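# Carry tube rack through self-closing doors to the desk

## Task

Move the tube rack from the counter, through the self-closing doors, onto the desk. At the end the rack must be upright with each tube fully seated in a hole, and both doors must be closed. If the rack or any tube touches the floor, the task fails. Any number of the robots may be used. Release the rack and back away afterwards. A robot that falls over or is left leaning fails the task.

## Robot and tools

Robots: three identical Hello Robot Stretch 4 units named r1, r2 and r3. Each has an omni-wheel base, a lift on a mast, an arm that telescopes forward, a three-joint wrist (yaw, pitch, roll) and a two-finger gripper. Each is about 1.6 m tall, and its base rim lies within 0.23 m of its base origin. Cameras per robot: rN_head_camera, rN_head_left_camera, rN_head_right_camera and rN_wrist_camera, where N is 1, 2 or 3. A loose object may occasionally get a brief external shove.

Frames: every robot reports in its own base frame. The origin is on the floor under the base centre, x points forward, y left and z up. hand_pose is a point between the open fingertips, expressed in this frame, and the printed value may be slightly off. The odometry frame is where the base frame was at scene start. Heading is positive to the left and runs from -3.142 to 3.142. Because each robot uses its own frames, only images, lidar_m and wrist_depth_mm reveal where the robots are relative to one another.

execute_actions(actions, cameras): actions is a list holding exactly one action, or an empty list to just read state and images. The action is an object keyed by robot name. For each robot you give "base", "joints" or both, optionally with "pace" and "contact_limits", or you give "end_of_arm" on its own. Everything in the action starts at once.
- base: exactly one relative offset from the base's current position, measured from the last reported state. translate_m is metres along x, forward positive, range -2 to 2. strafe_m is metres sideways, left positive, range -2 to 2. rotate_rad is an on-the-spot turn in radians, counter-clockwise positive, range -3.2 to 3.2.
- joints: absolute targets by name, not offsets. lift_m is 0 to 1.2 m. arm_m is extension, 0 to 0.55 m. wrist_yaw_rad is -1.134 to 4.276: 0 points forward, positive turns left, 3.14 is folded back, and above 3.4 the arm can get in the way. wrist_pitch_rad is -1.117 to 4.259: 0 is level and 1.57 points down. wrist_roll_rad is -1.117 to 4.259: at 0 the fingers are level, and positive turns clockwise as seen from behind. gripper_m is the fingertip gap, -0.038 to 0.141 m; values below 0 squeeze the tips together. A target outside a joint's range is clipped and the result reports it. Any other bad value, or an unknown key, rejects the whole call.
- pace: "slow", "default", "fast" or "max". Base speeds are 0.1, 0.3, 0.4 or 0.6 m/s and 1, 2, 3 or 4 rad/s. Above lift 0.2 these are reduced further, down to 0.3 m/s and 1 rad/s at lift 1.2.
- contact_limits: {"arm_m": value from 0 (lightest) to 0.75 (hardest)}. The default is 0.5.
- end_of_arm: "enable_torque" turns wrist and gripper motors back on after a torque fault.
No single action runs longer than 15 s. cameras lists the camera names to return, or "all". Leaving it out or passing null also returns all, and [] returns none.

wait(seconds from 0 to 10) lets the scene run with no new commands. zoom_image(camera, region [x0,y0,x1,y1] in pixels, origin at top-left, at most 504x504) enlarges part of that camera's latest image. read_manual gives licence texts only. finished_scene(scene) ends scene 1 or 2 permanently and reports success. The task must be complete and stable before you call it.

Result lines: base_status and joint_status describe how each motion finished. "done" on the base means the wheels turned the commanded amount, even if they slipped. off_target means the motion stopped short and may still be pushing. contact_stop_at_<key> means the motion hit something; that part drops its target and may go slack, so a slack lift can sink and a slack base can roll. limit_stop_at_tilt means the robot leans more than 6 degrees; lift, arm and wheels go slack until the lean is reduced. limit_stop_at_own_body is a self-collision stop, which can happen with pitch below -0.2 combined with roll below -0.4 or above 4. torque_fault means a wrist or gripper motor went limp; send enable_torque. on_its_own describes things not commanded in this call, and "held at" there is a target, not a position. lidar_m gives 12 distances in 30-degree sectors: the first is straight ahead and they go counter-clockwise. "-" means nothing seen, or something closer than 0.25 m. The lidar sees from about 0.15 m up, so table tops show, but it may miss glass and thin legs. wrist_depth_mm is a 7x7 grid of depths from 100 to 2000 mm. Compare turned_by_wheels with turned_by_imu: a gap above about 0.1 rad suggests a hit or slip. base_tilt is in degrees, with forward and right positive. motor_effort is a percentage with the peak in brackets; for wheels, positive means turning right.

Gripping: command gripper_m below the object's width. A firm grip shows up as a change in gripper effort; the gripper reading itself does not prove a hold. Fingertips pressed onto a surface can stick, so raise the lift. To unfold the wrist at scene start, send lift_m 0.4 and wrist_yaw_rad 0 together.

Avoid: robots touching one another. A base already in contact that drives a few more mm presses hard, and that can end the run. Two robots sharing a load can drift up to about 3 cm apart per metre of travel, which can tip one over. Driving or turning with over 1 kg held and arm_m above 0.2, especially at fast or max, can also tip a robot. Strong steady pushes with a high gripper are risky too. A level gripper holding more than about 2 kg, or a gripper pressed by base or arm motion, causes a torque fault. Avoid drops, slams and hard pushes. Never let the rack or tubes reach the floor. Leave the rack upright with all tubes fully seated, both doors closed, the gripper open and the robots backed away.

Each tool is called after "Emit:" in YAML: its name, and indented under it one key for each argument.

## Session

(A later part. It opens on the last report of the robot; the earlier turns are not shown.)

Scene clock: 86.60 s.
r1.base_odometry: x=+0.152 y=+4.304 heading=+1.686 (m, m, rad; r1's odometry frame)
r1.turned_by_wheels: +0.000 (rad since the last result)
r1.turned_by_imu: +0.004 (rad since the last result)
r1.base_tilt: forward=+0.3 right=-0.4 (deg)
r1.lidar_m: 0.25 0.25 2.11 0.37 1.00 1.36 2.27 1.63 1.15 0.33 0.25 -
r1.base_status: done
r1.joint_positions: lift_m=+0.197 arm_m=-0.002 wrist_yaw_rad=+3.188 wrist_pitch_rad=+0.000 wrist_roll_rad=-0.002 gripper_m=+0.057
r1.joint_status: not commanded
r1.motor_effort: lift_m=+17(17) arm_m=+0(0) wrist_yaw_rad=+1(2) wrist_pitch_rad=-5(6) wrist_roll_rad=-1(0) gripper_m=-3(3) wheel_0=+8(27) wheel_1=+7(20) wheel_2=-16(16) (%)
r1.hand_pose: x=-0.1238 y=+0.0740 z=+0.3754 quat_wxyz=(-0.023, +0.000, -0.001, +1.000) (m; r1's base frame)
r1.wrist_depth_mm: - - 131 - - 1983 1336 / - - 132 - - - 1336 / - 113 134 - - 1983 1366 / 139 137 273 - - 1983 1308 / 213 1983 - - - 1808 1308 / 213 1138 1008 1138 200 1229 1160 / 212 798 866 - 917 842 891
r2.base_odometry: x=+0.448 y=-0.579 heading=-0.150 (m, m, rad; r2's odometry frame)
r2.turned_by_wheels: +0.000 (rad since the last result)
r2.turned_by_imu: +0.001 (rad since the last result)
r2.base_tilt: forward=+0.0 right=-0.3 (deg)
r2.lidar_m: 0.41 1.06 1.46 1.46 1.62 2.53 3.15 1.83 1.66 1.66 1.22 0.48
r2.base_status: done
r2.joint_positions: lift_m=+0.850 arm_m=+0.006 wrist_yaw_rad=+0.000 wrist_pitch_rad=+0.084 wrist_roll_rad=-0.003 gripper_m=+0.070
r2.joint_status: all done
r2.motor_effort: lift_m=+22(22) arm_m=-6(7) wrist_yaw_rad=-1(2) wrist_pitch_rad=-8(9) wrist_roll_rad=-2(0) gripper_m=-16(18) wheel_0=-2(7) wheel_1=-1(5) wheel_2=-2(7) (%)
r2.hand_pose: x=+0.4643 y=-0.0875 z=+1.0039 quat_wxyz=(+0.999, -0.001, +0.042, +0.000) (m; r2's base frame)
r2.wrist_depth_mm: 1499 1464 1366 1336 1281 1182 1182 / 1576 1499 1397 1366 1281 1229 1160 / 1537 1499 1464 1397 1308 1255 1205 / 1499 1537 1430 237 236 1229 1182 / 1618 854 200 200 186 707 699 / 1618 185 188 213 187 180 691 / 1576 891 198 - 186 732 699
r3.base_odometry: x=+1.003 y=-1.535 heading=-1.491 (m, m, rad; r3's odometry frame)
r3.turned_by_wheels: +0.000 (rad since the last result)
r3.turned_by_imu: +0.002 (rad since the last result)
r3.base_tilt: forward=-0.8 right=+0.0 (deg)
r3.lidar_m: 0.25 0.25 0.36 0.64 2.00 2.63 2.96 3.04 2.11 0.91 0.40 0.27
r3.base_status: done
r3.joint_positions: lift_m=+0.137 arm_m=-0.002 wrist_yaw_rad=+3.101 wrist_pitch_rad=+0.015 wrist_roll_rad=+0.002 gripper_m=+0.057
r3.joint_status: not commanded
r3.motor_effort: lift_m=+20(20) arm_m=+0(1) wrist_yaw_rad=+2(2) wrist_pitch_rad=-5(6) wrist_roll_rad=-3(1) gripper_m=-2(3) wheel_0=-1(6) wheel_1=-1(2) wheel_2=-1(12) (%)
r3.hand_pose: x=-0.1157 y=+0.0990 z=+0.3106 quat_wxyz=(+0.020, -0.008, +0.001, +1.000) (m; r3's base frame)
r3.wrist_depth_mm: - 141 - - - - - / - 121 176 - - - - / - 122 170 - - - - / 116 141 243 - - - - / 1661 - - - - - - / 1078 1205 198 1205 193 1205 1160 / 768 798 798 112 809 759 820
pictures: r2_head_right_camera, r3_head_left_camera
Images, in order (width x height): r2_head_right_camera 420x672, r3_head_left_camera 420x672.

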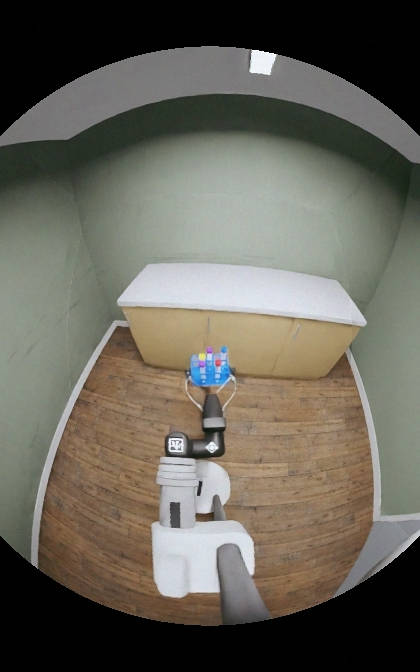

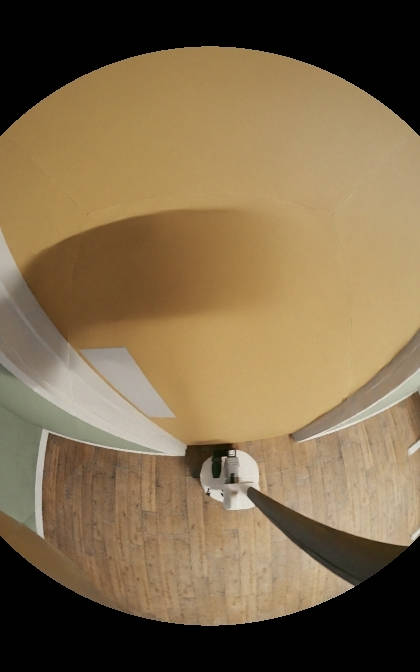

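Emit:
execute_actions:
  actions:
    - {"r1": {"base": {"translate_m": 0.42}, "pace": "slow"}, "r2": {"base": {"translate_m": -1.75}, "pace": "fast"}, "r3": {"base": {"translate_m": 0.47}, "pace": "slow"}}
  cameras: []

Scene clock: 101.47 s.
r1.base_odometry: x=+0.104 y=+4.721 heading=+1.686 (m, m, rad; r1's odometry frame)
r1.turned_by_wheels: +0.000 (rad since the last result)
r1.turned_by_imu: -0.008 (rad since the last result)
r1.base_tilt: forward=+0.3 right=-0.2 (deg)
r1.lidar_m: 0.29 0.94 2.13 1.63 0.53 0.53 2.12 1.70 0.29 0.25 - 0.25
r1.base_status: done
r1.joint_positions: lift_m=+0.197 arm_m=-0.002 wrist_yaw_rad=+3.188 wrist_pitch_rad=+0.000 wrist_roll_rad=-0.002 gripper_m=+0.057
r1.joint_status: not commanded
r1.motor_effort: lift_m=+17(17) arm_m=+0(0) wrist_yaw_rad=+1(1) wrist_pitch_rad=-6(5) wrist_roll_rad=+0(3) gripper_m=-3(6) wheel_0=+8(11) wheel_1=+1(11) wheel_2=-9(22) (%)
r1.hand_pose: x=-0.1238 y=+0.0740 z=+0.3754 quat_wxyz=(-0.023, +0.000, -0.001, +1.000) (m; r1's base frame)
r1.wrist_depth_mm: - - 132 - - 1983 488 / - - 132 - - - 488 / - 113 134 - - 1983 492 / 139 136 273 - - 1983 496 / 214 1983 - - - 1808 488 / 213 1160 991 1118 200 1205 477 / 213 798 866 - 904 591 477
r2.base_odometry: x=-1.283 y=-0.316 heading=-0.150 (m, m, rad; r2's odometry frame)
r2.turned_by_wheels: +0.000 (rad since the last result)
r2.turned_by_imu: +0.004 (rad since the last result)
r2.base_tilt: forward=+0.0 right=-0.2 (deg)
r2.lidar_m: 0.40 2.14 1.74 1.75 1.77 1.38 1.37 1.56 1.38 1.07 0.86 0.51
r2.base_status: done
r2.joint_positions: lift_m=+0.850 arm_m=+0.006 wrist_yaw_rad=+0.000 wrist_pitch_rad=+0.084 wrist_roll_rad=-0.003 gripper_m=+0.070
r2.joint_status: not commanded
r2.motor_effort: lift_m=+21(22) arm_m=-5(6) wrist_yaw_rad=-1(0) wrist_pitch_rad=-9(8) wrist_roll_rad=-1(1) gripper_m=-14(19) wheel_0=+0(7) wheel_1=+0(6) wheel_2=+0(11) (%)
r2.hand_pose: x=+0.4643 y=-0.0874 z=+1.0039 quat_wxyz=(+0.999, -0.001, +0.042, +0.000) (m; r2's base frame)
r2.wrist_depth_mm: 1921 - - - - - - / - - - - - - - / - - - - - - - / - - - 236 236 - - / - - 201 200 186 - - / - 185 188 213 186 180 - / 1808 1808 197 - 186 1863 1808
r3.base_odometry: x=+1.040 y=-2.003 heading=-1.491 (m, m, rad; r3's odometry frame)
r3.turned_by_wheels: +0.000 (rad since the last result)
r3.turned_by_imu: +0.001 (rad since the last result)
r3.base_tilt: forward=-0.7 right=+0.0 (deg)
r3.lidar_m: 0.25 0.35 0.95 0.78 0.35 3.25 3.48 3.51 0.55 0.26 0.25 -
r3.base_status: done
r3.joint_positions: lift_m=+0.137 arm_m=-0.002 wrist_yaw_rad=+3.101 wrist_pitch_rad=+0.015 wrist_roll_rad=+0.002 gripper_m=+0.057
r3.joint_status: not commanded
r3.motor_effort: lift_m=+20(20) arm_m=+0(0) wrist_yaw_rad=+2(2) wrist_pitch_rad=-6(6) wrist_roll_rad=-1(0) gripper_m=-4(1) wheel_0=+7(11) wheel_1=+0(12) wheel_2=-11(16) (%)
r3.hand_pose: x=-0.1157 y=+0.0990 z=+0.3106 quat_wxyz=(+0.020, -0.008, +0.001, +1.000) (m; r3's base frame)
r3.wrist_depth_mm: - 141 - - - - 355 / - 121 175 - - - 351 / - 122 169 - - - 351 / 116 141 243 - - - 351 / 1708 - - - - - 351 / 1098 1182 198 1205 195 1205 349 / 778 788 809 112 809 741 359
pictures: none
No camera images: the call's "cameras" was empty. Leave "cameras" out to get every camera's image.

Emit:
execute_actions:
  actions:
    - {"r1": {"base": {"rotate_rad": -0.45}}, "r2": {"base": {"rotate_rad": -1.29}}, "r3": {"base": {"rotate_rad": -0.41}}}
  cameras: []

Emit:
execute_actions:
  actions:
    - {"r1": {"base": {"translate_m": 0.5}}, "r3": {"base": {"translate_m": 0.22}, "pace": "slow"}}
  cameras: ["r2_head_camera", "r1_head_right_camera"]

Scene clock: 112.13 s.
r1.base_odometry: x=+0.104 y=+4.720 heading=+1.237 (m, m, rad; r1's odometry frame)
r1.turned_by_wheels: -0.449 (rad since the last result)
r1.turned_by_imu: -0.453 (rad since the last result)
r1.base_tilt: forward=+0.3 right=-0.3 (deg)
r1.lidar_m: 0.25 0.29 0.71 2.10 1.23 0.53 0.59 2.09 0.68 0.26 0.25 -
r1.base_status: done
r1.joint_positions: lift_m=+0.197 arm_m=-0.002 wrist_yaw_rad=+3.188 wrist_pitch_rad=+0.000 wrist_roll_rad=-0.002 gripper_m=+0.057
r1.joint_status: not commanded
r1.motor_effort: lift_m=+17(18) arm_m=+0(1) wrist_yaw_rad=+1(1) wrist_pitch_rad=-3(5) wrist_roll_rad=+1(0) gripper_m=-4(2) wheel_0=+11(8) wheel_1=+3(3) wheel_2=-1(13) (%)
r1.hand_pose: x=-0.1238 y=+0.0740 z=+0.3754 quat_wxyz=(-0.023, +0.000, -0.001, +1.000) (m; r1's base frame)
r1.wrist_depth_mm: - - 131 - 615 683 778 / - - 132 - 609 683 798 / - 113 134 - 640 691 798 / 139 136 273 - 634 691 809 / 213 - - - 615 707 820 / 213 1138 1008 1138 200 715 831 / 212 798 878 - 640 723 820
r2.base_odometry: x=-1.283 y=-0.316 heading=-1.440 (m, m, rad; r2's odometry frame)
r2.turned_by_wheels: -1.290 (rad since the last result)
r2.turned_by_imu: -1.281 (rad since the last result)
r2.base_tilt: forward=+0.0 right=-0.2 (deg)
r2.lidar_m: 0.42 0.88 2.69 2.74 1.87 1.75 1.77 1.48 1.36 1.38 1.48 0.48
r2.base_status: done
r2.joint_positions: lift_m=+0.850 arm_m=+0.006 wrist_yaw_rad=+0.000 wrist_pitch_rad=+0.084 wrist_roll_rad=-0.003 gripper_m=+0.070
r2.joint_status: not commanded
r2.motor_effort: lift_m=+21(22) arm_m=-5(5) wrist_yaw_rad=-1(3) wrist_pitch_rad=-8(8) wrist_roll_rad=-1(0) gripper_m=-20(18) wheel_0=+2(6) wheel_1=-1(7) wheel_2=+1(7) (%)
r2.hand_pose: x=+0.4643 y=-0.0875 z=+1.0039 quat_wxyz=(+0.999, -0.001, +0.042, +0.000) (m; r2's base frame)
r2.wrist_depth_mm: 634 741 1336 - - 976 904 / 654 759 1308 - - 1008 917 / 1308 732 1281 - - 1025 946 / - 741 1281 237 236 1025 946 / - 741 201 200 186 1025 946 / - 185 188 214 187 180 960 / 1808 715 198 - 186 1060 960
r3.base_odometry: x=+1.041 y=-2.003 heading=-1.900 (m, m, rad; r3's odometry frame)
r3.turned_by_wheels: -0.409 (rad since the last result)
r3.turned_by_imu: -0.410 (rad since the last result)
r3.base_tilt: forward=-0.7 right=+0.0 (deg)
r3.lidar_m: 0.25 0.25 0.43 0.96 0.50 0.37 3.52 3.42 2.67 0.42 0.25 0.25
r3.base_status: done
r3.joint_positions: lift_m=+0.137 arm_m=-0.002 wrist_yaw_rad=+3.101 wrist_pitch_rad=+0.015 wrist_roll_rad=+0.002 gripper_m=+0.057
r3.joint_status: not commanded
r3.motor_effort: lift_m=+20(20) arm_m=+0(0) wrist_yaw_rad=+1(3) wrist_pitch_rad=-5(5) wrist_roll_rad=-2(0) gripper_m=-2(3) wheel_0=+12(15) wheel_1=+3(1) wheel_2=-7(9) (%)
r3.hand_pose: x=-0.1157 y=+0.0990 z=+0.3106 quat_wxyz=(+0.020, -0.008, +0.001, +1.000) (m; r3's base frame)
r3.wrist_depth_mm: - 141 - - 469 436 535 / - 121 175 - 469 430 530 / - 122 169 - 473 436 539 / 116 141 244 - 473 433 535 / 1661 - - - 452 436 530 / 1078 1205 198 1205 193 436 530 / 759 798 809 113 452 424 535
pictures: none
No camera images: the call's "cameras" was empty. Leave "cameras" out to get every camera's image.

Scene clock: 115.60 s.
r1.base_odometry: x=+0.267 y=+5.193 heading=+1.238 (m, m, rad; r1's odometry frame)
r1.turned_by_wheels: +0.000 (rad since the last result)
r1.turned_by_imu: -0.006 (rad since the last result)
r1.base_tilt: forward=+0.4 right=-0.4 (deg)
r1.lidar_m: 2.40 2.33 0.89 0.67 0.66 1.09 1.02 0.76 0.28 0.25 1.89 1.95
r1.base_status: done
r1.joint_positions: lift_m=+0.197 arm_m=-0.002 wrist_yaw_rad=+3.188 wrist_pitch_rad=+0.000 wrist_roll_rad=-0.002 gripper_m=+0.057
r1.joint_status: not commanded
r1.motor_effort: lift_m=+17(17) arm_m=+0(1) wrist_yaw_rad=+2(0) wrist_pitch_rad=-6(7) wrist_roll_rad=+2(1) gripper_m=-2(4) wheel_0=+5(17) wheel_1=+2(8) wheel_2=-4(25) (%)
r1.hand_pose: x=-0.1238 y=+0.0740 z=+0.3754 quat_wxyz=(-0.023, +0.000, -0.001, +1.000) (m; r1's base frame)
r1.wrist_depth_mm: - - 131 - 1138 1281 1464 / - - 132 - 1138 1308 1499 / - 113 134 - 1138 1308 1499 / 139 136 273 - 1160 1336 1576 / 214 - - - 1182 1366 1576 / 213 1138 1025 1138 200 1229 1255 / 213 798 878 - 891 842 878
r2.base_odometry: x=-1.283 y=-0.316 heading=-1.440 (m, m, rad; r2's odometry frame)
r2.turned_by_wheels: +0.000 (rad since the last result)
r2.turned_by_imu: +0.001 (rad since the last result)
r2.base_tilt: forward=+0.0 right=-0.3 (deg)
r2.lidar_m: 0.41 0.80 2.69 2.72 1.87 1.74 1.79 1.49 1.35 1.41 1.48 0.50
r2.base_status: not commanded
r2.joint_positions: lift_m=+0.850 arm_m=+0.006 wrist_yaw_rad=+0.000 wrist_pitch_rad=+0.084 wrist_roll_rad=-0.003 gripper_m=+0.070
r2.joint_status: not commanded
r2.motor_effort: lift_m=+22(21) arm_m=-5(5) wrist_yaw_rad=-1(1) wrist_pitch_rad=-9(8) wrist_roll_rad=-2(2) gripper_m=-17(19) wheel_0=+1(1) wheel_1=-1(2) wheel_2=+1(1) (%)
r2.hand_pose: x=+0.4643 y=-0.0875 z=+1.0039 quat_wxyz=(+0.999, -0.001, +0.042, +0.000) (m; r2's base frame)
r2.wrist_depth_mm: 842 1138 - - - 976 904 / 831 1138 - - - 1008 931 / 831 1160 - - - 1008 931 / 809 1138 1537 238 236 1060 917 / 854 1182 200 200 186 1042 946 / 878 185 189 213 187 180 960 / 891 1160 198 - 185 1042 946
r3.base_odometry: x=+0.970 y=-2.211 heading=-1.901 (m, m, rad; r3's odometry frame)
r3.turned_by_wheels: +0.000 (rad since the last result)
r3.turned_by_imu: +0.000 (rad since the last result)
r3.base_tilt: forward=-0.7 right=+0.0 (deg)
r3.lidar_m: 0.25 0.32 1.33 1.05 1.02 0.59 3.69 3.60 0.59 0.25 0.25 -
r3.base_status: done
r3.joint_positions: lift_m=+0.137 arm_m=-0.002 wrist_yaw_rad=+3.101 wrist_pitch_rad=+0.015 wrist_roll_rad=+0.002 gripper_m=+0.057
r3.joint_status: not commanded
r3.motor_effort: lift_m=+20(19) arm_m=+0(0) wrist_yaw_rad=+1(2) wrist_pitch_rad=-5(5) wrist_roll_rad=-1(2) gripper_m=-2(5) wheel_0=+6(11) wheel_1=+0(11) wheel_2=-9(17) (%)
r3.hand_pose: x=-0.1157 y=+0.0990 z=+0.3106 quat_wxyz=(+0.020, -0.008, +0.001, +1.000) (m; r3's base frame)
r3.wrist_depth_mm: - 141 - - 654 741 878 / - 121 175 - 661 741 866 / - 122 169 - 668 750 866 / 116 142 244 - 668 750 878 / 1708 - - - 654 750 866 / 1078 1229 199 1205 195 741 878 / 768 798 820 112 661 699 809
pictures: r1_head_right_camera, r2_head_camera
Images, in order (width x height): r1_head_right_camera 420x672, r2_head_camera 420x560.

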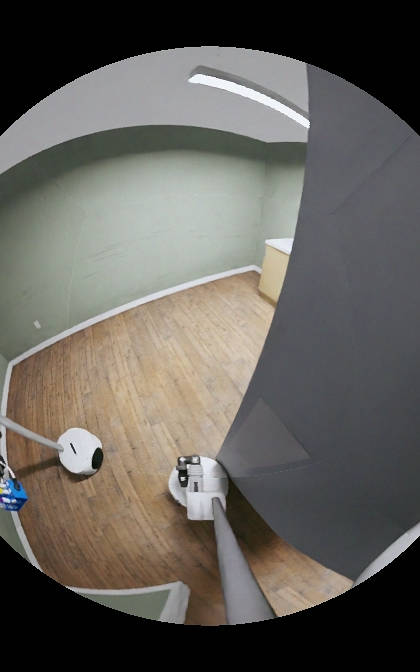

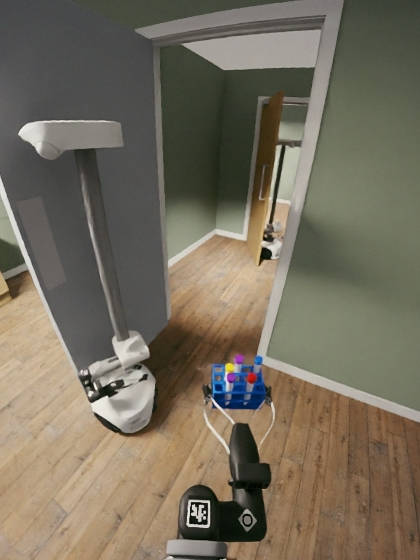

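Emit:
execute_actions:
  actions:
    - {"r1": {"base": {"translate_m": 0.08}, "pace": "slow"}, "r2": {"base": {"translate_m": 0.45}, "pace": "fast"}, "r3": {"base": {"translate_m": 0.4}}}
  cameras: ["r2_head_camera", "r2_head_left_camera"]

Scene clock: 125.80 s.
r1.base_odometry: x=+0.293 y=+5.268 heading=+1.238 (m, m, rad; r1's odometry frame)
r1.turned_by_wheels: +0.000 (rad since the last result)
r1.turned_by_imu: -0.002 (rad since the last result)
r1.base_tilt: forward=+0.3 right=-0.3 (deg)
r1.lidar_m: 2.33 2.26 2.39 0.50 0.49 0.56 1.10 0.67 0.27 0.25 0.25 1.93
r1.base_status: done
r1.joint_positions: lift_m=+0.197 arm_m=-0.002 wrist_yaw_rad=+3.188 wrist_pitch_rad=+0.000 wrist_roll_rad=-0.002 gripper_m=+0.057
r1.joint_status: not commanded
r1.motor_effort: lift_m=+17(17) arm_m=+0(0) wrist_yaw_rad=+2(1) wrist_pitch_rad=-5(6) wrist_roll_rad=-2(2) gripper_m=-3(2) wheel_0=+6(11) wheel_1=+3(3) wheel_2=-6(9) (%)
r1.hand_pose: x=-0.1238 y=+0.0740 z=+0.3754 quat_wxyz=(-0.023, +0.000, -0.001, +1.000) (m; r1's base frame)
r1.wrist_depth_mm: - - 131 - 1229 1397 1661 / - - 132 - 1205 1397 1618 / - 113 134 - 1255 1464 1661 / 138 136 273 - 1255 1430 1661 / 214 - - - 1281 1464 1661 / 213 1138 991 1138 200 1229 1255 / 213 798 878 - 904 831 891
r2.base_odometry: x=-1.224 y=-0.762 heading=-1.440 (m, m, rad; r2's odometry frame)
r2.turned_by_wheels: +0.000 (rad since the last result)
r2.turned_by_imu: +0.001 (rad since the last result)
r2.base_tilt: forward=+0.0 right=-0.2 (deg)
r2.lidar_m: 0.42 0.52 0.50 2.56 2.30 2.16 2.21 1.69 1.58 1.52 1.04 0.47
r2.base_status: done
r2.joint_positions: lift_m=+0.850 arm_m=+0.006 wrist_yaw_rad=+0.000 wrist_pitch_rad=+0.084 wrist_roll_rad=-0.003 gripper_m=+0.070
r2.joint_status: not commanded
r2.motor_effort: lift_m=+21(22) arm_m=-5(5) wrist_yaw_rad=-1(0) wrist_pitch_rad=-9(9) wrist_roll_rad=-1(0) gripper_m=-17(20) wheel_0=+0(5) wheel_1=+0(7) wheel_2=+0(12) (%)
r2.hand_pose: x=+0.4643 y=-0.0874 z=+1.0039 quat_wxyz=(+0.999, -0.001, +0.042, +0.000) (m; r2's base frame)
r2.wrist_depth_mm: 778 931 - - - - 585 / 778 946 - - - - 597 / 778 960 - - - - 603 / 798 976 - 236 236 - 609 / 788 976 200 200 186 715 615 / 798 184 187 213 187 180 621 / 809 991 198 - 186 723 621
r3.base_odometry: x=+0.840 y=-2.589 heading=-1.901 (m, m, rad; r3's odometry frame)
r3.turned_by_wheels: +0.000 (rad since the last result)
r3.turned_by_imu: +0.000 (rad since the last result)
r3.base_tilt: forward=-0.7 right=+0.1 (deg)
r3.lidar_m: 1.34 1.53 1.62 1.23 1.19 0.96 0.96 3.96 0.30 0.25 - 0.25
r3.base_status: done
r3.joint_positions: lift_m=+0.137 arm_m=-0.002 wrist_yaw_rad=+3.101 wrist_pitch_rad=+0.015 wrist_roll_rad=+0.002 gripper_m=+0.057
r3.joint_status: not commanded
r3.motor_effort: lift_m=+20(20) arm_m=+0(0) wrist_yaw_rad=+1(1) wrist_pitch_rad=-5(5) wrist_roll_rad=-3(3) gripper_m=-5(5) wheel_0=+2(13) wheel_1=-3(3) wheel_2=-2(20) (%)
r3.hand_pose: x=-0.1157 y=+0.0990 z=+0.3106 quat_wxyz=(+0.020, -0.008, +0.001, +1.000) (m; r3's base frame)
r3.wrist_depth_mm: - 141 - - 1078 1255 1098 / - 121 175 - 1098 1255 1098 / - 122 170 - 1098 1229 1098 / 116 141 244 - 1118 1229 1078 / 1756 - - - 1098 1281 1078 / 1078 1229 198 1229 194 1182 1060 / 768 788 809 112 809 750 820
pictures: r2_head_camera, r2_head_left_camera
Images, in order (width x height): r2_head_camera 420x560, r2_head_left_camera 420x672.

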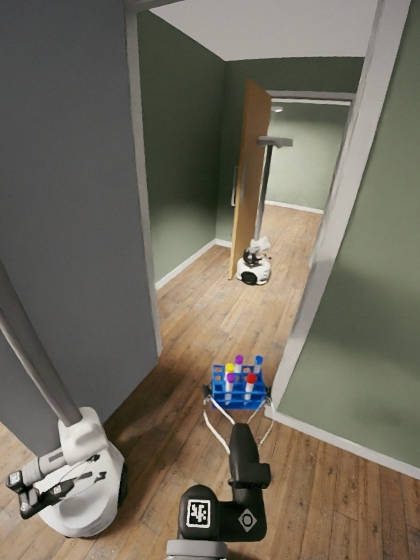

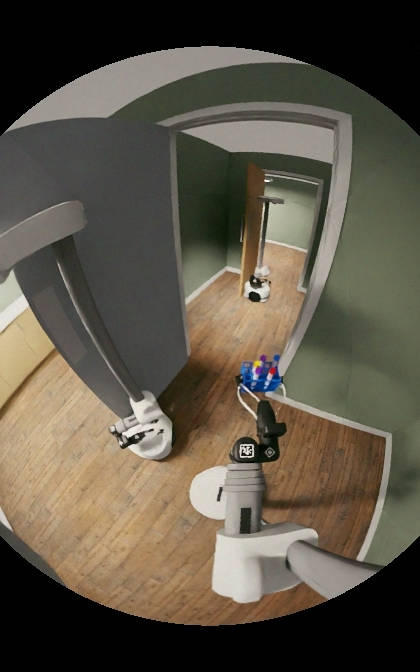

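Emit:
execute_actions:
  actions:
    - {"r2": {"base": {"translate_m": 1.75}, "pace": "fast"}, "r3": {"base": {"translate_m": 0.13}, "pace": "slow"}}
  cameras: ["r2_head_right_camera", "r3_head_right_camera"]

Scene clock: 142.30 s.
r1.base_odometry: x=+0.293 y=+5.268 heading=+1.238 (m, m, rad; r1's odometry frame)
r1.turned_by_wheels: +0.000 (rad since the last result)
r1.turned_by_imu: -0.004 (rad since the last result)
r1.base_tilt: forward=+0.3 right=-0.2 (deg)
r1.lidar_m: 2.33 2.27 2.37 2.35 2.27 1.18 1.09 0.67 0.27 0.25 0.25 1.91
r1.base_status: not commanded
r1.joint_positions: lift_m=+0.197 arm_m=-0.002 wrist_yaw_rad=+3.188 wrist_pitch_rad=+0.000 wrist_roll_rad=-0.002 gripper_m=+0.057
r1.joint_status: not commanded
r1.motor_effort: lift_m=+17(17) arm_m=+0(0) wrist_yaw_rad=+0(1) wrist_pitch_rad=-5(6) wrist_roll_rad=-2(0) gripper_m=-3(1) wheel_0=+6(6) wheel_1=+3(3) wheel_2=-6(6) (%)
r1.hand_pose: x=-0.1238 y=+0.0740 z=+0.3754 quat_wxyz=(-0.023, +0.000, -0.001, +1.000) (m; r1's base frame)
r1.wrist_depth_mm: - - 131 - 1205 1397 1661 / - - 132 - 1205 1397 1661 / - 113 134 - 1205 1430 1661 / 139 136 273 - 1255 1430 1661 / 213 1336 - - 1255 1430 1708 / 213 1160 1008 1138 201 1229 1205 / 213 798 866 - 904 842 891
r2.base_odometry: x=-0.996 y=-2.497 heading=-1.440 (m, m, rad; r2's odometry frame)
r2.turned_by_wheels: +0.000 (rad since the last result)
r2.turned_by_imu: +0.002 (rad since the last result)
r2.base_tilt: forward=+0.0 right=-0.2 (deg)
r2.lidar_m: 0.42 0.82 0.75 0.76 0.49 0.55 3.68 0.87 1.30 1.33 1.71 0.48
r2.base_status: done
r2.joint_positions: lift_m=+0.850 arm_m=+0.006 wrist_yaw_rad=+0.000 wrist_pitch_rad=+0.084 wrist_roll_rad=-0.003 gripper_m=+0.070
r2.joint_status: not commanded
r2.motor_effort: lift_m=+21(21) arm_m=-5(6) wrist_yaw_rad=-2(1) wrist_pitch_rad=-9(8) wrist_roll_rad=+0(1) gripper_m=-18(19) wheel_0=+0(10) wheel_1=+0(6) wheel_2=+1(11) (%)
r2.hand_pose: x=+0.4643 y=-0.0874 z=+1.0039 quat_wxyz=(+0.999, -0.001, +0.042, +0.000) (m; r2's base frame)
r2.wrist_depth_mm: 676 809 1098 1576 707 - - / 676 831 1118 1499 723 1160 - / 668 842 1118 1430 741 1229 - / 683 854 1078 237 236 1255 - / 683 854 201 200 186 - - / 683 184 188 214 186 180 - / 691 866 198 - 185 1661 1756
r3.base_odometry: x=+0.798 y=-2.712 heading=-1.901 (m, m, rad; r3's odometry frame)
r3.turned_by_wheels: +0.000 (rad since the last result)
r3.turned_by_imu: +0.001 (rad since the last result)
r3.base_tilt: forward=-0.7 right=+0.0 (deg)
r3.lidar_m: 0.39 0.43 1.55 1.29 1.26 1.08 1.04 0.63 0.25 0.25 0.80 0.85
r3.base_status: done
r3.joint_positions: lift_m=+0.137 arm_m=-0.002 wrist_yaw_rad=+3.101 wrist_pitch_rad=+0.015 wrist_roll_rad=+0.002 gripper_m=+0.057
r3.joint_status: not commanded
r3.motor_effort: lift_m=+20(20) arm_m=+0(0) wrist_yaw_rad=-1(2) wrist_pitch_rad=-5(6) wrist_roll_rad=+0(2) gripper_m=-3(5) wheel_0=+4(7) wheel_1=-1(11) wheel_2=-3(10) (%)
r3.hand_pose: x=-0.1157 y=+0.0990 z=+0.3106 quat_wxyz=(+0.020, -0.008, +0.001, +1.000) (m; r3's base frame)
r3.wrist_depth_mm: - 141 - - 1229 1336 1160 / - 121 175 - 1255 1366 1138 / - 122 170 - 1281 1336 1138 / 116 141 243 - 1229 1366 1138 / 1661 - - - 1229 1397 1138 / 1078 1205 198 1205 193 1205 1060 / 759 788 798 112 809 741 820
pictures: r2_head_right_camera, r3_head_right_camera
Images, in order (width x height): r2_head_right_camera 420x672, r3_head_right_camera 420x672.

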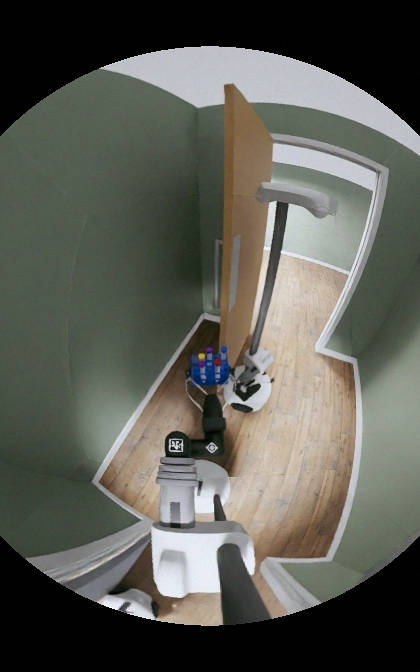

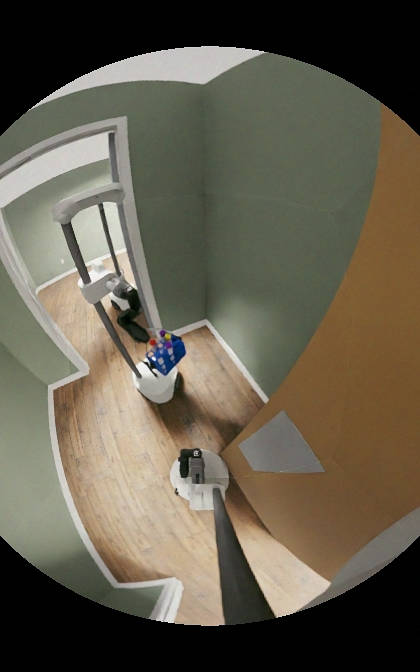

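Emit:
execute_actions:
  actions:
    - {"r2": {"base": {"strafe_m": -1.02}, "pace": "fast"}, "r1": {"base": {"strafe_m": 0.7}, "pace": "fast"}}
  cameras: ["r2_head_camera"]

Scene clock: 150.03 s.
r1.base_odometry: x=-0.368 y=+5.497 heading=+1.238 (m, m, rad; r1's odometry frame)
r1.turned_by_wheels: +0.000 (rad since the last result)
r1.turned_by_imu: -0.003 (rad since the last result)
r1.base_tilt: forward=+0.2 right=-0.4 (deg)
r1.lidar_m: 2.01 1.93 2.04 1.70 1.64 1.63 1.22 0.61 0.58 1.76 2.42 2.52
r1.base_status: done
r1.joint_positions: lift_m=+0.197 arm_m=-0.002 wrist_yaw_rad=+3.188 wrist_pitch_rad=+0.000 wrist_roll_rad=-0.002 gripper_m=+0.057
r1.joint_status: not commanded
r1.motor_effort: lift_m=+17(17) arm_m=+1(0) wrist_yaw_rad=+1(0) wrist_pitch_rad=-6(7) wrist_roll_rad=-1(1) gripper_m=-3(4) wheel_0=+1(13) wheel_1=-2(12) wheel_2=-1(4) (%)
r1.hand_pose: x=-0.1238 y=+0.0740 z=+0.3754 quat_wxyz=(-0.023, +0.000, -0.001, +1.000) (m; r1's base frame)
r1.wrist_depth_mm: - - 131 1430 1576 1756 1576 / - - 132 1464 1661 1808 1618 / - 113 134 1464 1661 1808 1576 / 139 136 272 1464 1708 1808 1576 / 213 1756 1336 1499 1708 1808 1576 / 213 1138 991 1138 200 1255 1229 / 213 798 878 - 904 842 891
r2.base_odometry: x=-2.007 y=-2.630 heading=-1.440 (m, m, rad; r2's odometry frame)
r2.turned_by_wheels: +0.000 (rad since the last result)
r2.turned_by_imu: -0.001 (rad since the last result)
r2.base_tilt: forward=+0.0 right=-0.2 (deg)
r2.lidar_m: 0.42 0.79 0.87 1.44 1.45 0.89 0.61 0.41 0.37 0.39 0.50 0.48
r2.base_status: done
r2.joint_positions: lift_m=+0.850 arm_m=+0.006 wrist_yaw_rad=+0.000 wrist_pitch_rad=+0.084 wrist_roll_rad=-0.003 gripper_m=+0.070
r2.joint_status: not commanded
r2.motor_effort: lift_m=+21(22) arm_m=-5(5) wrist_yaw_rad=-1(1) wrist_pitch_rad=-9(9) wrist_roll_rad=-1(0) gripper_m=-15(16) wheel_0=-3(11) wheel_1=+0(9) wheel_2=+0(2) (%)
r2.hand_pose: x=+0.4643 y=-0.0874 z=+1.0039 quat_wxyz=(+0.999, -0.001, +0.042, +0.000) (m; r2's base frame)
r2.wrist_depth_mm: 960 1182 - - - 917 842 / 960 1160 - - - 931 854 / 946 1182 - - 1042 931 854 / 960 1205 - 236 236 946 866 / 976 1205 201 202 187 960 891 / 1008 185 189 215 186 180 891 / 1008 1229 198 - 186 976 891
r3.base_odometry: x=+0.798 y=-2.712 heading=-1.901 (m, m, rad; r3's odometry frame)
r3.turned_by_wheels: +0.000 (rad since the last result)
r3.turned_by_imu: +0.001 (rad since the last result)
r3.base_tilt: forward=-0.7 right=+0.0 (deg)
r3.lidar_m: 1.23 1.41 1.56 0.78 0.69 1.14 1.08 0.62 0.25 0.25 0.77 0.85
r3.base_status: not commanded
r3.joint_positions: lift_m=+0.137 arm_m=-0.002 wrist_yaw_rad=+3.101 wrist_pitch_rad=+0.015 wrist_roll_rad=+0.002 gripper_m=+0.057
r3.joint_status: not commanded
r3.motor_effort: lift_m=+20(20) arm_m=+0(0) wrist_yaw_rad=+2(2) wrist_pitch_rad=-7(5) wrist_roll_rad=-3(2) gripper_m=-2(2) wheel_0=+4(4) wheel_1=-2(1) wheel_2=-3(3) (%)
r3.hand_pose: x=-0.1157 y=+0.0990 z=+0.3106 quat_wxyz=(+0.020, -0.008, +0.001, +1.000) (m; r3's base frame)
r3.wrist_depth_mm: - 141 - - 1255 1336 1160 / - 121 175 - 1229 1336 1138 / - 123 170 - 1255 1366 1138 / 116 141 244 - 1229 1336 1160 / 1661 - - - 1255 1366 1160 / 1098 1205 198 1229 193 1205 1078 / 768 798 809 112 798 750 831
pictures: r2_head_camera
Images, in order (width x height): r2_head_camera 420x560.

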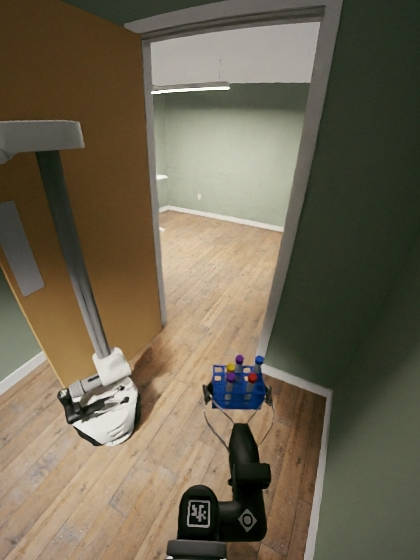

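Emit:
execute_actions:
  actions:
    - {"r2": {"base": {"rotate_rad": 0.025}}}
  cameras: []

Emit:
execute_actions:
  actions:
    - {"r2": {"base": {"translate_m": 2.0}, "pace": "fast"}}
  cameras: ["r2_head_left_camera"]

Scene clock: 164.47 s.
r1.base_odometry: x=-0.368 y=+5.497 heading=+1.238 (m, m, rad; r1's odometry frame)
r1.turned_by_wheels: +0.000 (rad since the last result)
r1.turned_by_imu: -0.003 (rad since the last result)
r1.base_tilt: forward=+0.3 right=-0.4 (deg)
r1.lidar_m: 1.99 1.93 2.03 1.70 1.63 1.65 1.21 1.12 1.25 1.74 2.42 2.54
r1.base_status: not commanded
r1.joint_positions: lift_m=+0.197 arm_m=-0.002 wrist_yaw_rad=+3.188 wrist_pitch_rad=+0.000 wrist_roll_rad=-0.002 gripper_m=+0.057
r1.joint_status: not commanded
r1.motor_effort: lift_m=+17(17) arm_m=+0(0) wrist_yaw_rad=+1(1) wrist_pitch_rad=-7(7) wrist_roll_rad=+0(1) gripper_m=-3(1) wheel_0=+0(0) wheel_1=-2(2) wheel_2=-1(1) (%)
r1.hand_pose: x=-0.1238 y=+0.0740 z=+0.3754 quat_wxyz=(-0.023, +0.000, -0.001, +1.000) (m; r1's base frame)
r1.wrist_depth_mm: - - 131 1430 1661 1808 1576 / - - 132 1430 1618 1863 1576 / - 113 134 1464 1661 1863 1576 / 139 137 274 1464 1661 1863 1618 / 213 1229 1308 1464 1708 1863 1576 / 213 1160 1008 1118 200 1255 1229 / 213 788 866 - 891 842 878
r2.base_odometry: x=-2.008 y=-2.630 heading=-1.415 (m, m, rad; r2's odometry frame)
r2.turned_by_wheels: +0.025 (rad since the last result)
r2.turned_by_imu: +0.027 (rad since the last result)
r2.base_tilt: forward=+0.0 right=-0.2 (deg)
r2.lidar_m: 0.40 0.78 0.88 1.44 1.04 0.88 0.58 0.39 0.36 0.36 0.52 0.51
r2.base_status: done
r2.joint_positions: lift_m=+0.850 arm_m=+0.006 wrist_yaw_rad=+0.000 wrist_pitch_rad=+0.084 wrist_roll_rad=-0.003 gripper_m=+0.070
r2.joint_status: not commanded
r2.motor_effort: lift_m=+22(21) arm_m=-6(5) wrist_yaw_rad=-2(1) wrist_pitch_rad=-9(9) wrist_roll_rad=+0(1) gripper_m=-18(20) wheel_0=-2(6) wheel_1=+0(3) wheel_2=+1(5) (%)
r2.hand_pose: x=+0.4643 y=-0.0874 z=+1.0039 quat_wxyz=(+0.999, -0.001, +0.042, +0.000) (m; r2's base frame)
r2.wrist_depth_mm: 960 1138 - - - 917 854 / 946 1160 - - - 946 842 / 946 1160 - - - 960 854 / 946 1160 1464 238 236 946 854 / 960 1160 200 200 186 960 878 / 960 185 188 236 186 179 878 / 960 1182 198 - 185 991 878
r3.base_odometry: x=+0.798 y=-2.712 heading=-1.901 (m, m, rad; r3's odometry frame)
r3.turned_by_wheels: +0.000 (rad since the last result)
r3.turned_by_imu: +0.001 (rad since the last result)
r3.base_tilt: forward=-0.7 right=+0.0 (deg)
r3.lidar_m: 1.22 1.39 1.54 0.79 0.66 1.11 1.08 0.63 0.28 0.25 0.80 0.85
r3.base_status: not commanded
r3.joint_positions: lift_m=+0.137 arm_m=-0.002 wrist_yaw_rad=+3.101 wrist_pitch_rad=+0.015 wrist_roll_rad=+0.002 gripper_m=+0.057
r3.joint_status: not commanded
r3.motor_effort: lift_m=+20(20) arm_m=+0(0) wrist_yaw_rad=+2(1) wrist_pitch_rad=-5(5) wrist_roll_rad=-1(3) gripper_m=-4(1) wheel_0=+4(4) wheel_1=-2(1) wheel_2=-3(3) (%)
r3.hand_pose: x=-0.1157 y=+0.0990 z=+0.3106 quat_wxyz=(+0.020, -0.008, +0.001, +1.000) (m; r3's base frame)
r3.wrist_depth_mm: - 141 - - 1255 1336 1160 / - 121 175 - 1229 1366 1118 / - 122 169 - 1229 1366 1138 / 116 142 244 - 1255 1366 1118 / 1708 - - - 1229 1336 1160 / 1078 1205 199 1205 193 1205 1078 / 778 798 809 112 809 741 809
pictures: none
No camera images: the call's "cameras" was empty. Leave "cameras" out to get every camera's image.

Scene clock: 170.93 s.
r1.base_odometry: x=-0.368 y=+5.497 heading=+1.238 (m, m, rad; r1's odometry frame)
r1.turned_by_wheels: +0.000 (rad since the last result)
r1.turned_by_imu: -0.002 (rad since the last result)
r1.base_tilt: forward=+0.4 right=-0.3 (deg)
r1.lidar_m: 1.99 1.93 2.03 1.70 1.65 1.64 1.22 1.11 1.24 1.74 2.42 2.54
r1.base_status: not commanded
r1.joint_positions: lift_m=+0.197 arm_m=-0.002 wrist_yaw_rad=+3.188 wrist_pitch_rad=+0.000 wrist_roll_rad=-0.002 gripper_m=+0.057
r1.joint_status: not commanded
r1.motor_effort: lift_m=+17(17) arm_m=+0(0) wrist_yaw_rad=-1(2) wrist_pitch_rad=-6(6) wrist_roll_rad=-1(0) gripper_m=-2(3) wheel_0=+1(0) wheel_1=-2(2) wheel_2=-1(1) (%)
r1.hand_pose: x=-0.1238 y=+0.0740 z=+0.3754 quat_wxyz=(-0.023, +0.000, -0.001, +1.000) (m; r1's base frame)
r1.wrist_depth_mm: - - 131 1430 1618 1863 1537 / - - 132 1464 1618 1808 1576 / - 113 134 1464 1661 1863 1537 / 139 136 273 1499 1661 1863 1576 / 213 1229 1281 1499 1661 1808 1618 / 213 1138 1025 1138 200 1229 1255 / 212 798 878 - 904 842 878
r2.base_odometry: x=-1.698 y=-4.606 heading=-1.415 (m, m, rad; r2's odometry frame)
r2.turned_by_wheels: +0.000 (rad since the last result)
r2.turned_by_imu: +0.000 (rad since the last result)
r2.base_tilt: forward=+0.0 right=-0.2 (deg)
r2.lidar_m: 0.41 1.75 1.65 0.55 0.41 0.60 1.96 0.76 1.14 2.34 2.93 0.47
r2.base_status: done
r2.joint_positions: lift_m=+0.850 arm_m=+0.006 wrist_yaw_rad=+0.000 wrist_pitch_rad=+0.084 wrist_roll_rad=-0.003 gripper_m=+0.070
r2.joint_status: not commanded
r2.motor_effort: lift_m=+21(22) arm_m=-5(5) wrist_yaw_rad=-1(2) wrist_pitch_rad=-9(8) wrist_roll_rad=+0(1) gripper_m=-18(15) wheel_0=+1(9) wheel_1=-2(6) wheel_2=+0(11) (%)
r2.hand_pose: x=+0.4643 y=-0.0874 z=+1.0039 quat_wxyz=(+0.999, -0.001, +0.042, +0.000) (m; r2's base frame)
r2.wrist_depth_mm: - - - - - - - / - - - - - - - / - - - - - - - / - - - 237 236 - - / - - 200 200 186 - - / - 185 188 214 186 180 - / 1863 1808 198 - 186 1863 1863
r3.base_odometry: x=+0.798 y=-2.712 heading=-1.901 (m, m, rad; r3's odometry frame)
r3.turned_by_wheels: +0.000 (rad since the last result)
r3.turned_by_imu: +0.001 (rad since the last result)
r3.base_tilt: forward=-0.7 right=+0.0 (deg)
r3.lidar_m: 1.22 1.38 1.53 1.31 1.26 1.09 1.10 0.63 0.25 0.25 0.80 0.85
r3.base_status: not commanded
r3.joint_positions: lift_m=+0.137 arm_m=-0.002 wrist_yaw_rad=+3.101 wrist_pitch_rad=+0.015 wrist_roll_rad=+0.002 gripper_m=+0.057
r3.joint_status: not commanded
r3.motor_effort: lift_m=+20(20) arm_m=+0(0) wrist_yaw_rad=+1(0) wrist_pitch_rad=-6(5) wrist_roll_rad=-2(2) gripper_m=-4(5) wheel_0=+4(4) wheel_1=-2(1) wheel_2=-3(3) (%)
r3.hand_pose: x=-0.1157 y=+0.0990 z=+0.3106 quat_wxyz=(+0.020, -0.008, +0.001, +1.000) (m; r3's base frame)
r3.wrist_depth_mm: - 141 - - 1255 1336 1138 / - 121 175 - 1205 1366 1160 / - 122 170 - 1229 1366 1138 / 116 142 243 - 1255 1366 1160 / 1060 1182 - - 1229 1366 1138 / 1060 1078 198 1229 194 1182 1098 / 759 788 809 112 798 759 809
pictures: r2_head_left_camera
Images, in order (width x height): r2_head_left_camera 420x672.

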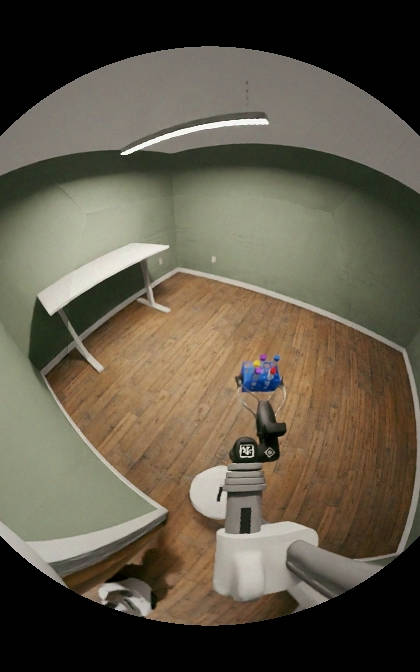

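Emit:
execute_actions:
  actions:
    - {"r2": {"base": {"rotate_rad": 0.68}}, "r3": {"base": {"strafe_m": 0.45}, "pace": "max"}}
  cameras: []

Emit:
execute_actions:
  actions:
    - {"r2": {"base": {"translate_m": 1.1}, "joints": {"lift_m": 1.05}, "pace": "fast"}, "r3": {"base": {"translate_m": 0.4}, "pace": "fast"}}
  cameras: ["r2_head_camera", "r2_wrist_camera"]

Scene clock: 179.30 s.
r1.base_odometry: x=-0.368 y=+5.497 heading=+1.238 (m, m, rad; r1's odometry frame)
r1.turned_by_wheels: +0.000 (rad since the last result)
r1.turned_by_imu: -0.003 (rad since the last result)
r1.base_tilt: forward=+0.2 right=-0.4 (deg)
r1.lidar_m: 2.00 1.93 2.04 1.70 1.65 1.64 1.22 1.11 1.24 1.75 2.42 2.53
r1.base_status: not commanded
r1.joint_positions: lift_m=+0.197 arm_m=-0.002 wrist_yaw_rad=+3.188 wrist_pitch_rad=+0.000 wrist_roll_rad=-0.002 gripper_m=+0.057
r1.joint_status: not commanded
r1.motor_effort: lift_m=+17(17) arm_m=+0(0) wrist_yaw_rad=+1(1) wrist_pitch_rad=-5(7) wrist_roll_rad=-1(1) gripper_m=-3(2) wheel_0=+0(1) wheel_1=-2(2) wheel_2=-1(1) (%)
r1.hand_pose: x=-0.1238 y=+0.0740 z=+0.3754 quat_wxyz=(-0.023, +0.000, -0.001, +1.000) (m; r1's base frame)
r1.wrist_depth_mm: - - 131 1464 1618 1808 1537 / - - 132 1464 1618 1808 1618 / - 113 134 1499 1661 1863 1537 / 139 136 272 1464 1708 1863 1576 / 214 1229 1308 1499 1708 1808 1537 / 213 1138 991 1118 200 1255 1229 / 212 798 878 - 904 842 878
r2.base_odometry: x=-1.698 y=-4.606 heading=-0.735 (m, m, rad; r2's odometry frame)
r2.turned_by_wheels: +0.680 (rad since the last result)
r2.turned_by_imu: +0.678 (rad since the last result)
r2.base_tilt: forward=+0.0 right=-0.2 (deg)
r2.lidar_m: 0.42 1.05 0.47 0.40 0.69 1.44 0.76 2.25 2.47 2.83 2.76 0.49
r2.base_status: done
r2.joint_positions: lift_m=+0.850 arm_m=+0.006 wrist_yaw_rad=+0.000 wrist_pitch_rad=+0.084 wrist_roll_rad=-0.003 gripper_m=+0.070
r2.joint_status: not commanded
r2.motor_effort: lift_m=+21(21) arm_m=-5(5) wrist_yaw_rad=-2(3) wrist_pitch_rad=-8(10) wrist_roll_rad=-1(1) gripper_m=-19(19) wheel_0=+0(8) wheel_1=+0(6) wheel_2=+0(6) (%)
r2.hand_pose: x=+0.4643 y=-0.0874 z=+1.0039 quat_wxyz=(+0.999, -0.001, +0.042, +0.000) (m; r2's base frame)
r2.wrist_depth_mm: 1808 1921 - - - - - / 1863 1983 - - - - - / 1808 - - - - - - / 1756 - 1756 237 236 - - / 1863 - 200 200 186 - - / 1808 185 189 214 187 180 - / 1708 1756 198 - 186 1921 1808
r3.base_odometry: x=+1.224 y=-2.858 heading=-1.901 (m, m, rad; r3's odometry frame)
r3.turned_by_wheels: +0.000 (rad since the last result)
r3.turned_by_imu: +0.002 (rad since the last result)
r3.base_tilt: forward=-0.8 right=+0.0 (deg)
r3.lidar_m: 1.25 1.23 1.17 0.91 0.85 0.94 1.06 1.31 0.41 0.31 1.16 1.27
r3.base_status: done
r3.joint_positions: lift_m=+0.137 arm_m=-0.002 wrist_yaw_rad=+3.101 wrist_pitch_rad=+0.015 wrist_roll_rad=+0.002 gripper_m=+0.057
r3.joint_status: not commanded
r3.motor_effort: lift_m=+20(20) arm_m=+0(0) wrist_yaw_rad=+2(2) wrist_pitch_rad=-5(7) wrist_roll_rad=-2(4) gripper_m=-4(2) wheel_0=-1(13) wheel_1=-1(14) wheel_2=-1(2) (%)
r3.hand_pose: x=-0.1157 y=+0.0990 z=+0.3106 quat_wxyz=(+0.020, -0.008, +0.001, +1.000) (m; r3's base frame)
r3.wrist_depth_mm: - 141 1138 1336 1255 946 778 / - 121 176 1308 1255 946 778 / - 122 170 1308 1255 946 788 / 116 142 243 1336 1255 960 788 / 1281 - 1182 1308 1205 960 788 / 1078 1205 199 1205 193 946 778 / 768 788 809 112 809 750 759
pictures: none
No camera images: the call's "cameras" was empty. Leave "cameras" out to get every camera's image.

Scene clock: 183.53 s.
r1.base_odometry: x=-0.368 y=+5.497 heading=+1.238 (m, m, rad; r1's odometry frame)
r1.turned_by_wheels: +0.000 (rad since the last result)
r1.turned_by_imu: -0.002 (rad since the last result)
r1.base_tilt: forward=+0.3 right=-0.3 (deg)
r1.lidar_m: 1.99 1.93 2.03 1.67 1.63 1.64 1.22 1.10 1.24 1.74 2.41 2.52
r1.base_status: not commanded
r1.joint_positions: lift_m=+0.197 arm_m=-0.002 wrist_yaw_rad=+3.188 wrist_pitch_rad=+0.000 wrist_roll_rad=-0.002 gripper_m=+0.057
r1.joint_status: not commanded
r1.motor_effort: lift_m=+17(17) arm_m=+0(0) wrist_yaw_rad=+1(1) wrist_pitch_rad=-5(5) wrist_roll_rad=-2(2) gripper_m=-4(5) wheel_0=+0(1) wheel_1=-2(2) wheel_2=-1(1) (%)
r1.hand_pose: x=-0.1238 y=+0.0740 z=+0.3754 quat_wxyz=(-0.023, +0.000, -0.001, +1.000) (m; r1's base frame)
r1.wrist_depth_mm: - - 132 1430 1618 1756 1537 / - - 132 1464 1618 1756 1576 / - 113 134 1464 1618 1808 1576 / 139 136 274 1464 1661 1863 1618 / 213 1205 1308 1499 1661 1808 1537 / 213 1138 1008 1118 200 1229 1229 / 212 798 866 - 904 831 891
r2.base_odometry: x=-0.882 y=-5.344 heading=-0.735 (m, m, rad; r2's odometry frame)
r2.turned_by_wheels: +0.000 (rad since the last result)
r2.turned_by_imu: +0.001 (rad since the last result)
r2.base_tilt: forward=+0.0 right=-0.3 (deg)
r2.lidar_m: 0.42 0.64 0.70 0.82 0.80 0.88 1.81 3.30 3.00 2.37 2.30 0.44
r2.base_status: done
r2.joint_positions: lift_m=+1.050 arm_m=+0.006 wrist_yaw_rad=+0.000 wrist_pitch_rad=+0.083 wrist_roll_rad=-0.003 gripper_m=+0.070
r2.joint_status: all done
r2.motor_effort: lift_m=+21(23) arm_m=-5(5) wrist_yaw_rad=-2(2) wrist_pitch_rad=-8(9) wrist_roll_rad=-1(1) gripper_m=-18(19) wheel_0=+1(7) wheel_1=+0(6) wheel_2=+2(13) (%)
r2.hand_pose: x=+0.4643 y=-0.0874 z=+1.2040 quat_wxyz=(+0.999, -0.001, +0.042, +0.000) (m; r2's base frame)
r2.wrist_depth_mm: 1008 1098 1182 1308 1430 1618 1808 / 1008 1098 1205 1336 1464 1618 1808 / 1042 1118 1229 1366 1499 1708 1863 / 1060 1138 1255 236 236 1708 1808 / 1060 1118 200 201 186 1255 1921 / 778 185 188 214 187 180 842 / 569 549 198 - 186 1756 -
r3.base_odometry: x=+1.094 y=-3.236 heading=-1.901 (m, m, rad; r3's odometry frame)
r3.turned_by_wheels: +0.000 (rad since the last result)
r3.turned_by_imu: +0.001 (rad since the last result)
r3.base_tilt: forward=-0.7 right=+0.0 (deg)
r3.lidar_m: 0.91 0.90 0.94 1.08 1.04 1.10 1.08 1.15 1.37 1.03 1.00 1.08
r3.base_status: done
r3.joint_positions: lift_m=+0.137 arm_m=-0.002 wrist_yaw_rad=+3.101 wrist_pitch_rad=+0.015 wrist_roll_rad=+0.002 gripper_m=+0.057
r3.joint_status: not commanded
r3.motor_effort: lift_m=+20(20) arm_m=+0(0) wrist_yaw_rad=+2(2) wrist_pitch_rad=-5(7) wrist_roll_rad=-2(1) gripper_m=-3(2) wheel_0=+0(5) wheel_1=-1(6) wheel_2=-1(11) (%)
r3.hand_pose: x=-0.1157 y=+0.0990 z=+0.3106 quat_wxyz=(+0.020, -0.008, +0.001, +1.000) (m; r3's base frame)
r3.wrist_depth_mm: - 141 1229 1661 1537 1160 960 / - 121 176 1756 1537 1138 960 / - 122 169 1708 1537 1118 946 / 116 141 244 1756 1499 1160 946 / 1160 1182 1205 1708 1499 1138 946 / 1060 1182 198 1229 193 1098 931 / 759 798 798 113 809 750 820
pictures: r2_head_camera, r2_wrist_camera
Images, in order (width x height): r2_head_camera 420x560, r2_wrist_camera 616x392.

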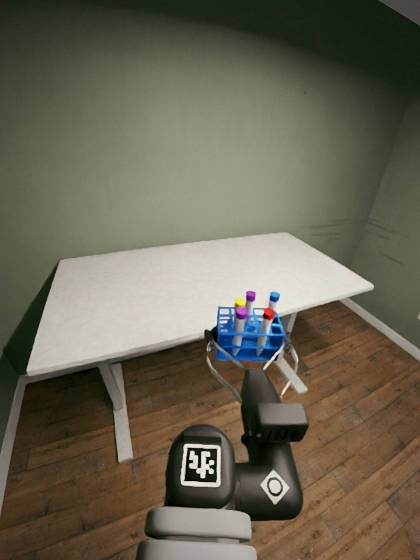

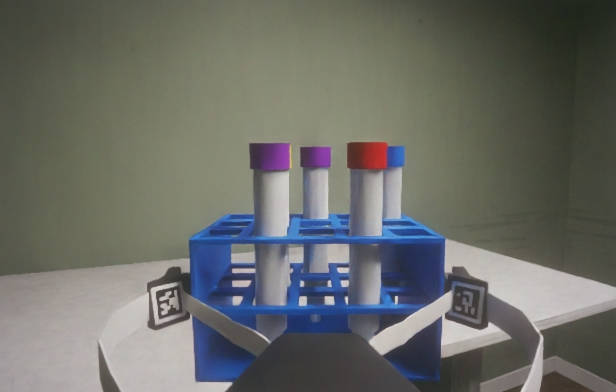

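Emit:
execute_actions:
  actions:
    - {"r2": {"base": {"translate_m": 0.17}, "joints": {"lift_m": 0.862, "arm_m": 0.31}, "pace": "fast"}}
  cameras: ["r2_head_camera"]

Scene clock: 191.07 s.
r1.base_odometry: x=-0.368 y=+5.497 heading=+1.238 (m, m, rad; r1's odometry frame)
r1.turned_by_wheels: +0.000 (rad since the last result)
r1.turned_by_imu: -0.003 (rad since the last result)
r1.base_tilt: forward=+0.3 right=-0.3 (deg)
r1.lidar_m: 1.99 1.93 2.04 1.68 1.64 1.64 1.21 1.10 1.24 1.75 2.42 2.55
r1.base_status: not commanded
r1.joint_positions: lift_m=+0.197 arm_m=-0.002 wrist_yaw_rad=+3.188 wrist_pitch_rad=+0.000 wrist_roll_rad=-0.002 gripper_m=+0.057
r1.joint_status: not commanded
r1.motor_effort: lift_m=+17(17) arm_m=+0(0) wrist_yaw_rad=+1(0) wrist_pitch_rad=-6(7) wrist_roll_rad=+1(0) gripper_m=-4(4) wheel_0=+1(1) wheel_1=-2(2) wheel_2=-1(1) (%)
r1.hand_pose: x=-0.1238 y=+0.0740 z=+0.3754 quat_wxyz=(-0.023, +0.000, -0.001, +1.000) (m; r1's base frame)
r1.wrist_depth_mm: - - 131 1430 1618 1808 1576 / - - 132 1464 1576 1808 1576 / - 113 134 1430 1661 1808 1618 / 139 136 274 1499 1618 1863 1618 / 213 1205 1308 1537 1661 1863 1576 / 214 1138 991 1138 200 1205 1205 / 212 788 878 - 904 842 891
r2.base_odometry: x=-0.756 y=-5.458 heading=-0.735 (m, m, rad; r2's odometry frame)
r2.turned_by_wheels: +0.000 (rad since the last result)
r2.turned_by_imu: +0.002 (rad since the last result)
r2.base_tilt: forward=+0.0 right=-0.2 (deg)
r2.lidar_m: 0.50 0.46 0.54 0.89 0.87 0.95 1.53 3.46 2.91 2.26 2.24 0.63
r2.base_status: done
r2.joint_positions: lift_m=+0.862 arm_m=+0.309 wrist_yaw_rad=+0.000 wrist_pitch_rad=+0.084 wrist_roll_rad=-0.003 gripper_m=+0.070
r2.joint_status: all done
r2.motor_effort: lift_m=+18(20) arm_m=+5(5) wrist_yaw_rad=-2(0) wrist_pitch_rad=-9(9) wrist_roll_rad=-1(1) gripper_m=-18(15) wheel_0=+0(9) wheel_1=+0(6) wheel_2=+1(9) (%)
r2.hand_pose: x=+0.7675 y=-0.0873 z=+1.0162 quat_wxyz=(+0.999, -0.001, +0.042, +0.000) (m; r2's base frame)
r2.wrist_depth_mm: 676 715 788 854 960 1078 1255 / 676 715 798 878 991 1118 1255 / 691 741 809 866 976 1118 1255 / 699 741 798 237 236 1118 1308 / 530 530 200 200 186 517 508 / 330 185 189 213 186 180 322 / 237 232 198 - 186 235 233
r3.base_odometry: x=+1.094 y=-3.236 heading=-1.901 (m, m, rad; r3's odometry frame)
r3.turned_by_wheels: +0.000 (rad since the last result)
r3.turned_by_imu: +0.001 (rad since the last result)
r3.base_tilt: forward=-0.7 right=+0.0 (deg)
r3.lidar_m: 0.92 0.86 0.95 1.08 1.04 1.12 1.43 1.36 1.42 1.06 1.00 1.08
r3.base_status: not commanded
r3.joint_positions: lift_m=+0.137 arm_m=-0.002 wrist_yaw_rad=+3.101 wrist_pitch_rad=+0.015 wrist_roll_rad=+0.002 gripper_m=+0.057
r3.joint_status: not commanded
r3.motor_effort: lift_m=+21(20) arm_m=+0(0) wrist_yaw_rad=+2(1) wrist_pitch_rad=-5(6) wrist_roll_rad=-1(2) gripper_m=-3(1) wheel_0=+0(0) wheel_1=+0(0) wheel_2=-1(1) (%)
r3.hand_pose: x=-0.1157 y=+0.0990 z=+0.3106 quat_wxyz=(+0.020, -0.008, +0.001, +1.000) (m; r3's base frame)
r3.wrist_depth_mm: - 141 1537 1661 1464 1138 960 / - 121 175 1661 1537 1138 946 / - 123 170 1708 1499 1138 960 / 116 141 243 1661 1537 1160 931 / 1281 1397 1464 1756 1464 1118 931 / 1098 1205 198 1229 193 1060 946 / 768 788 820 112 798 750 820
pictures: r2_head_camera
Images, in order (width x height): r2_head_camera 420x560.

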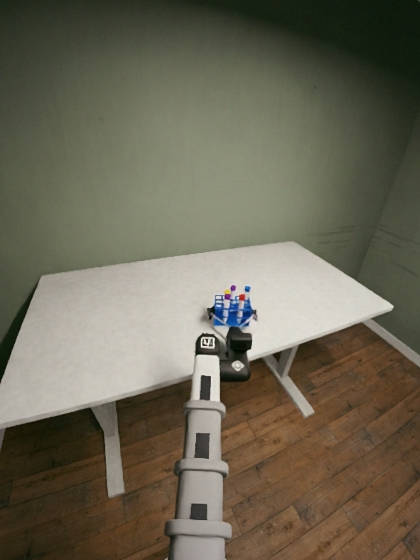

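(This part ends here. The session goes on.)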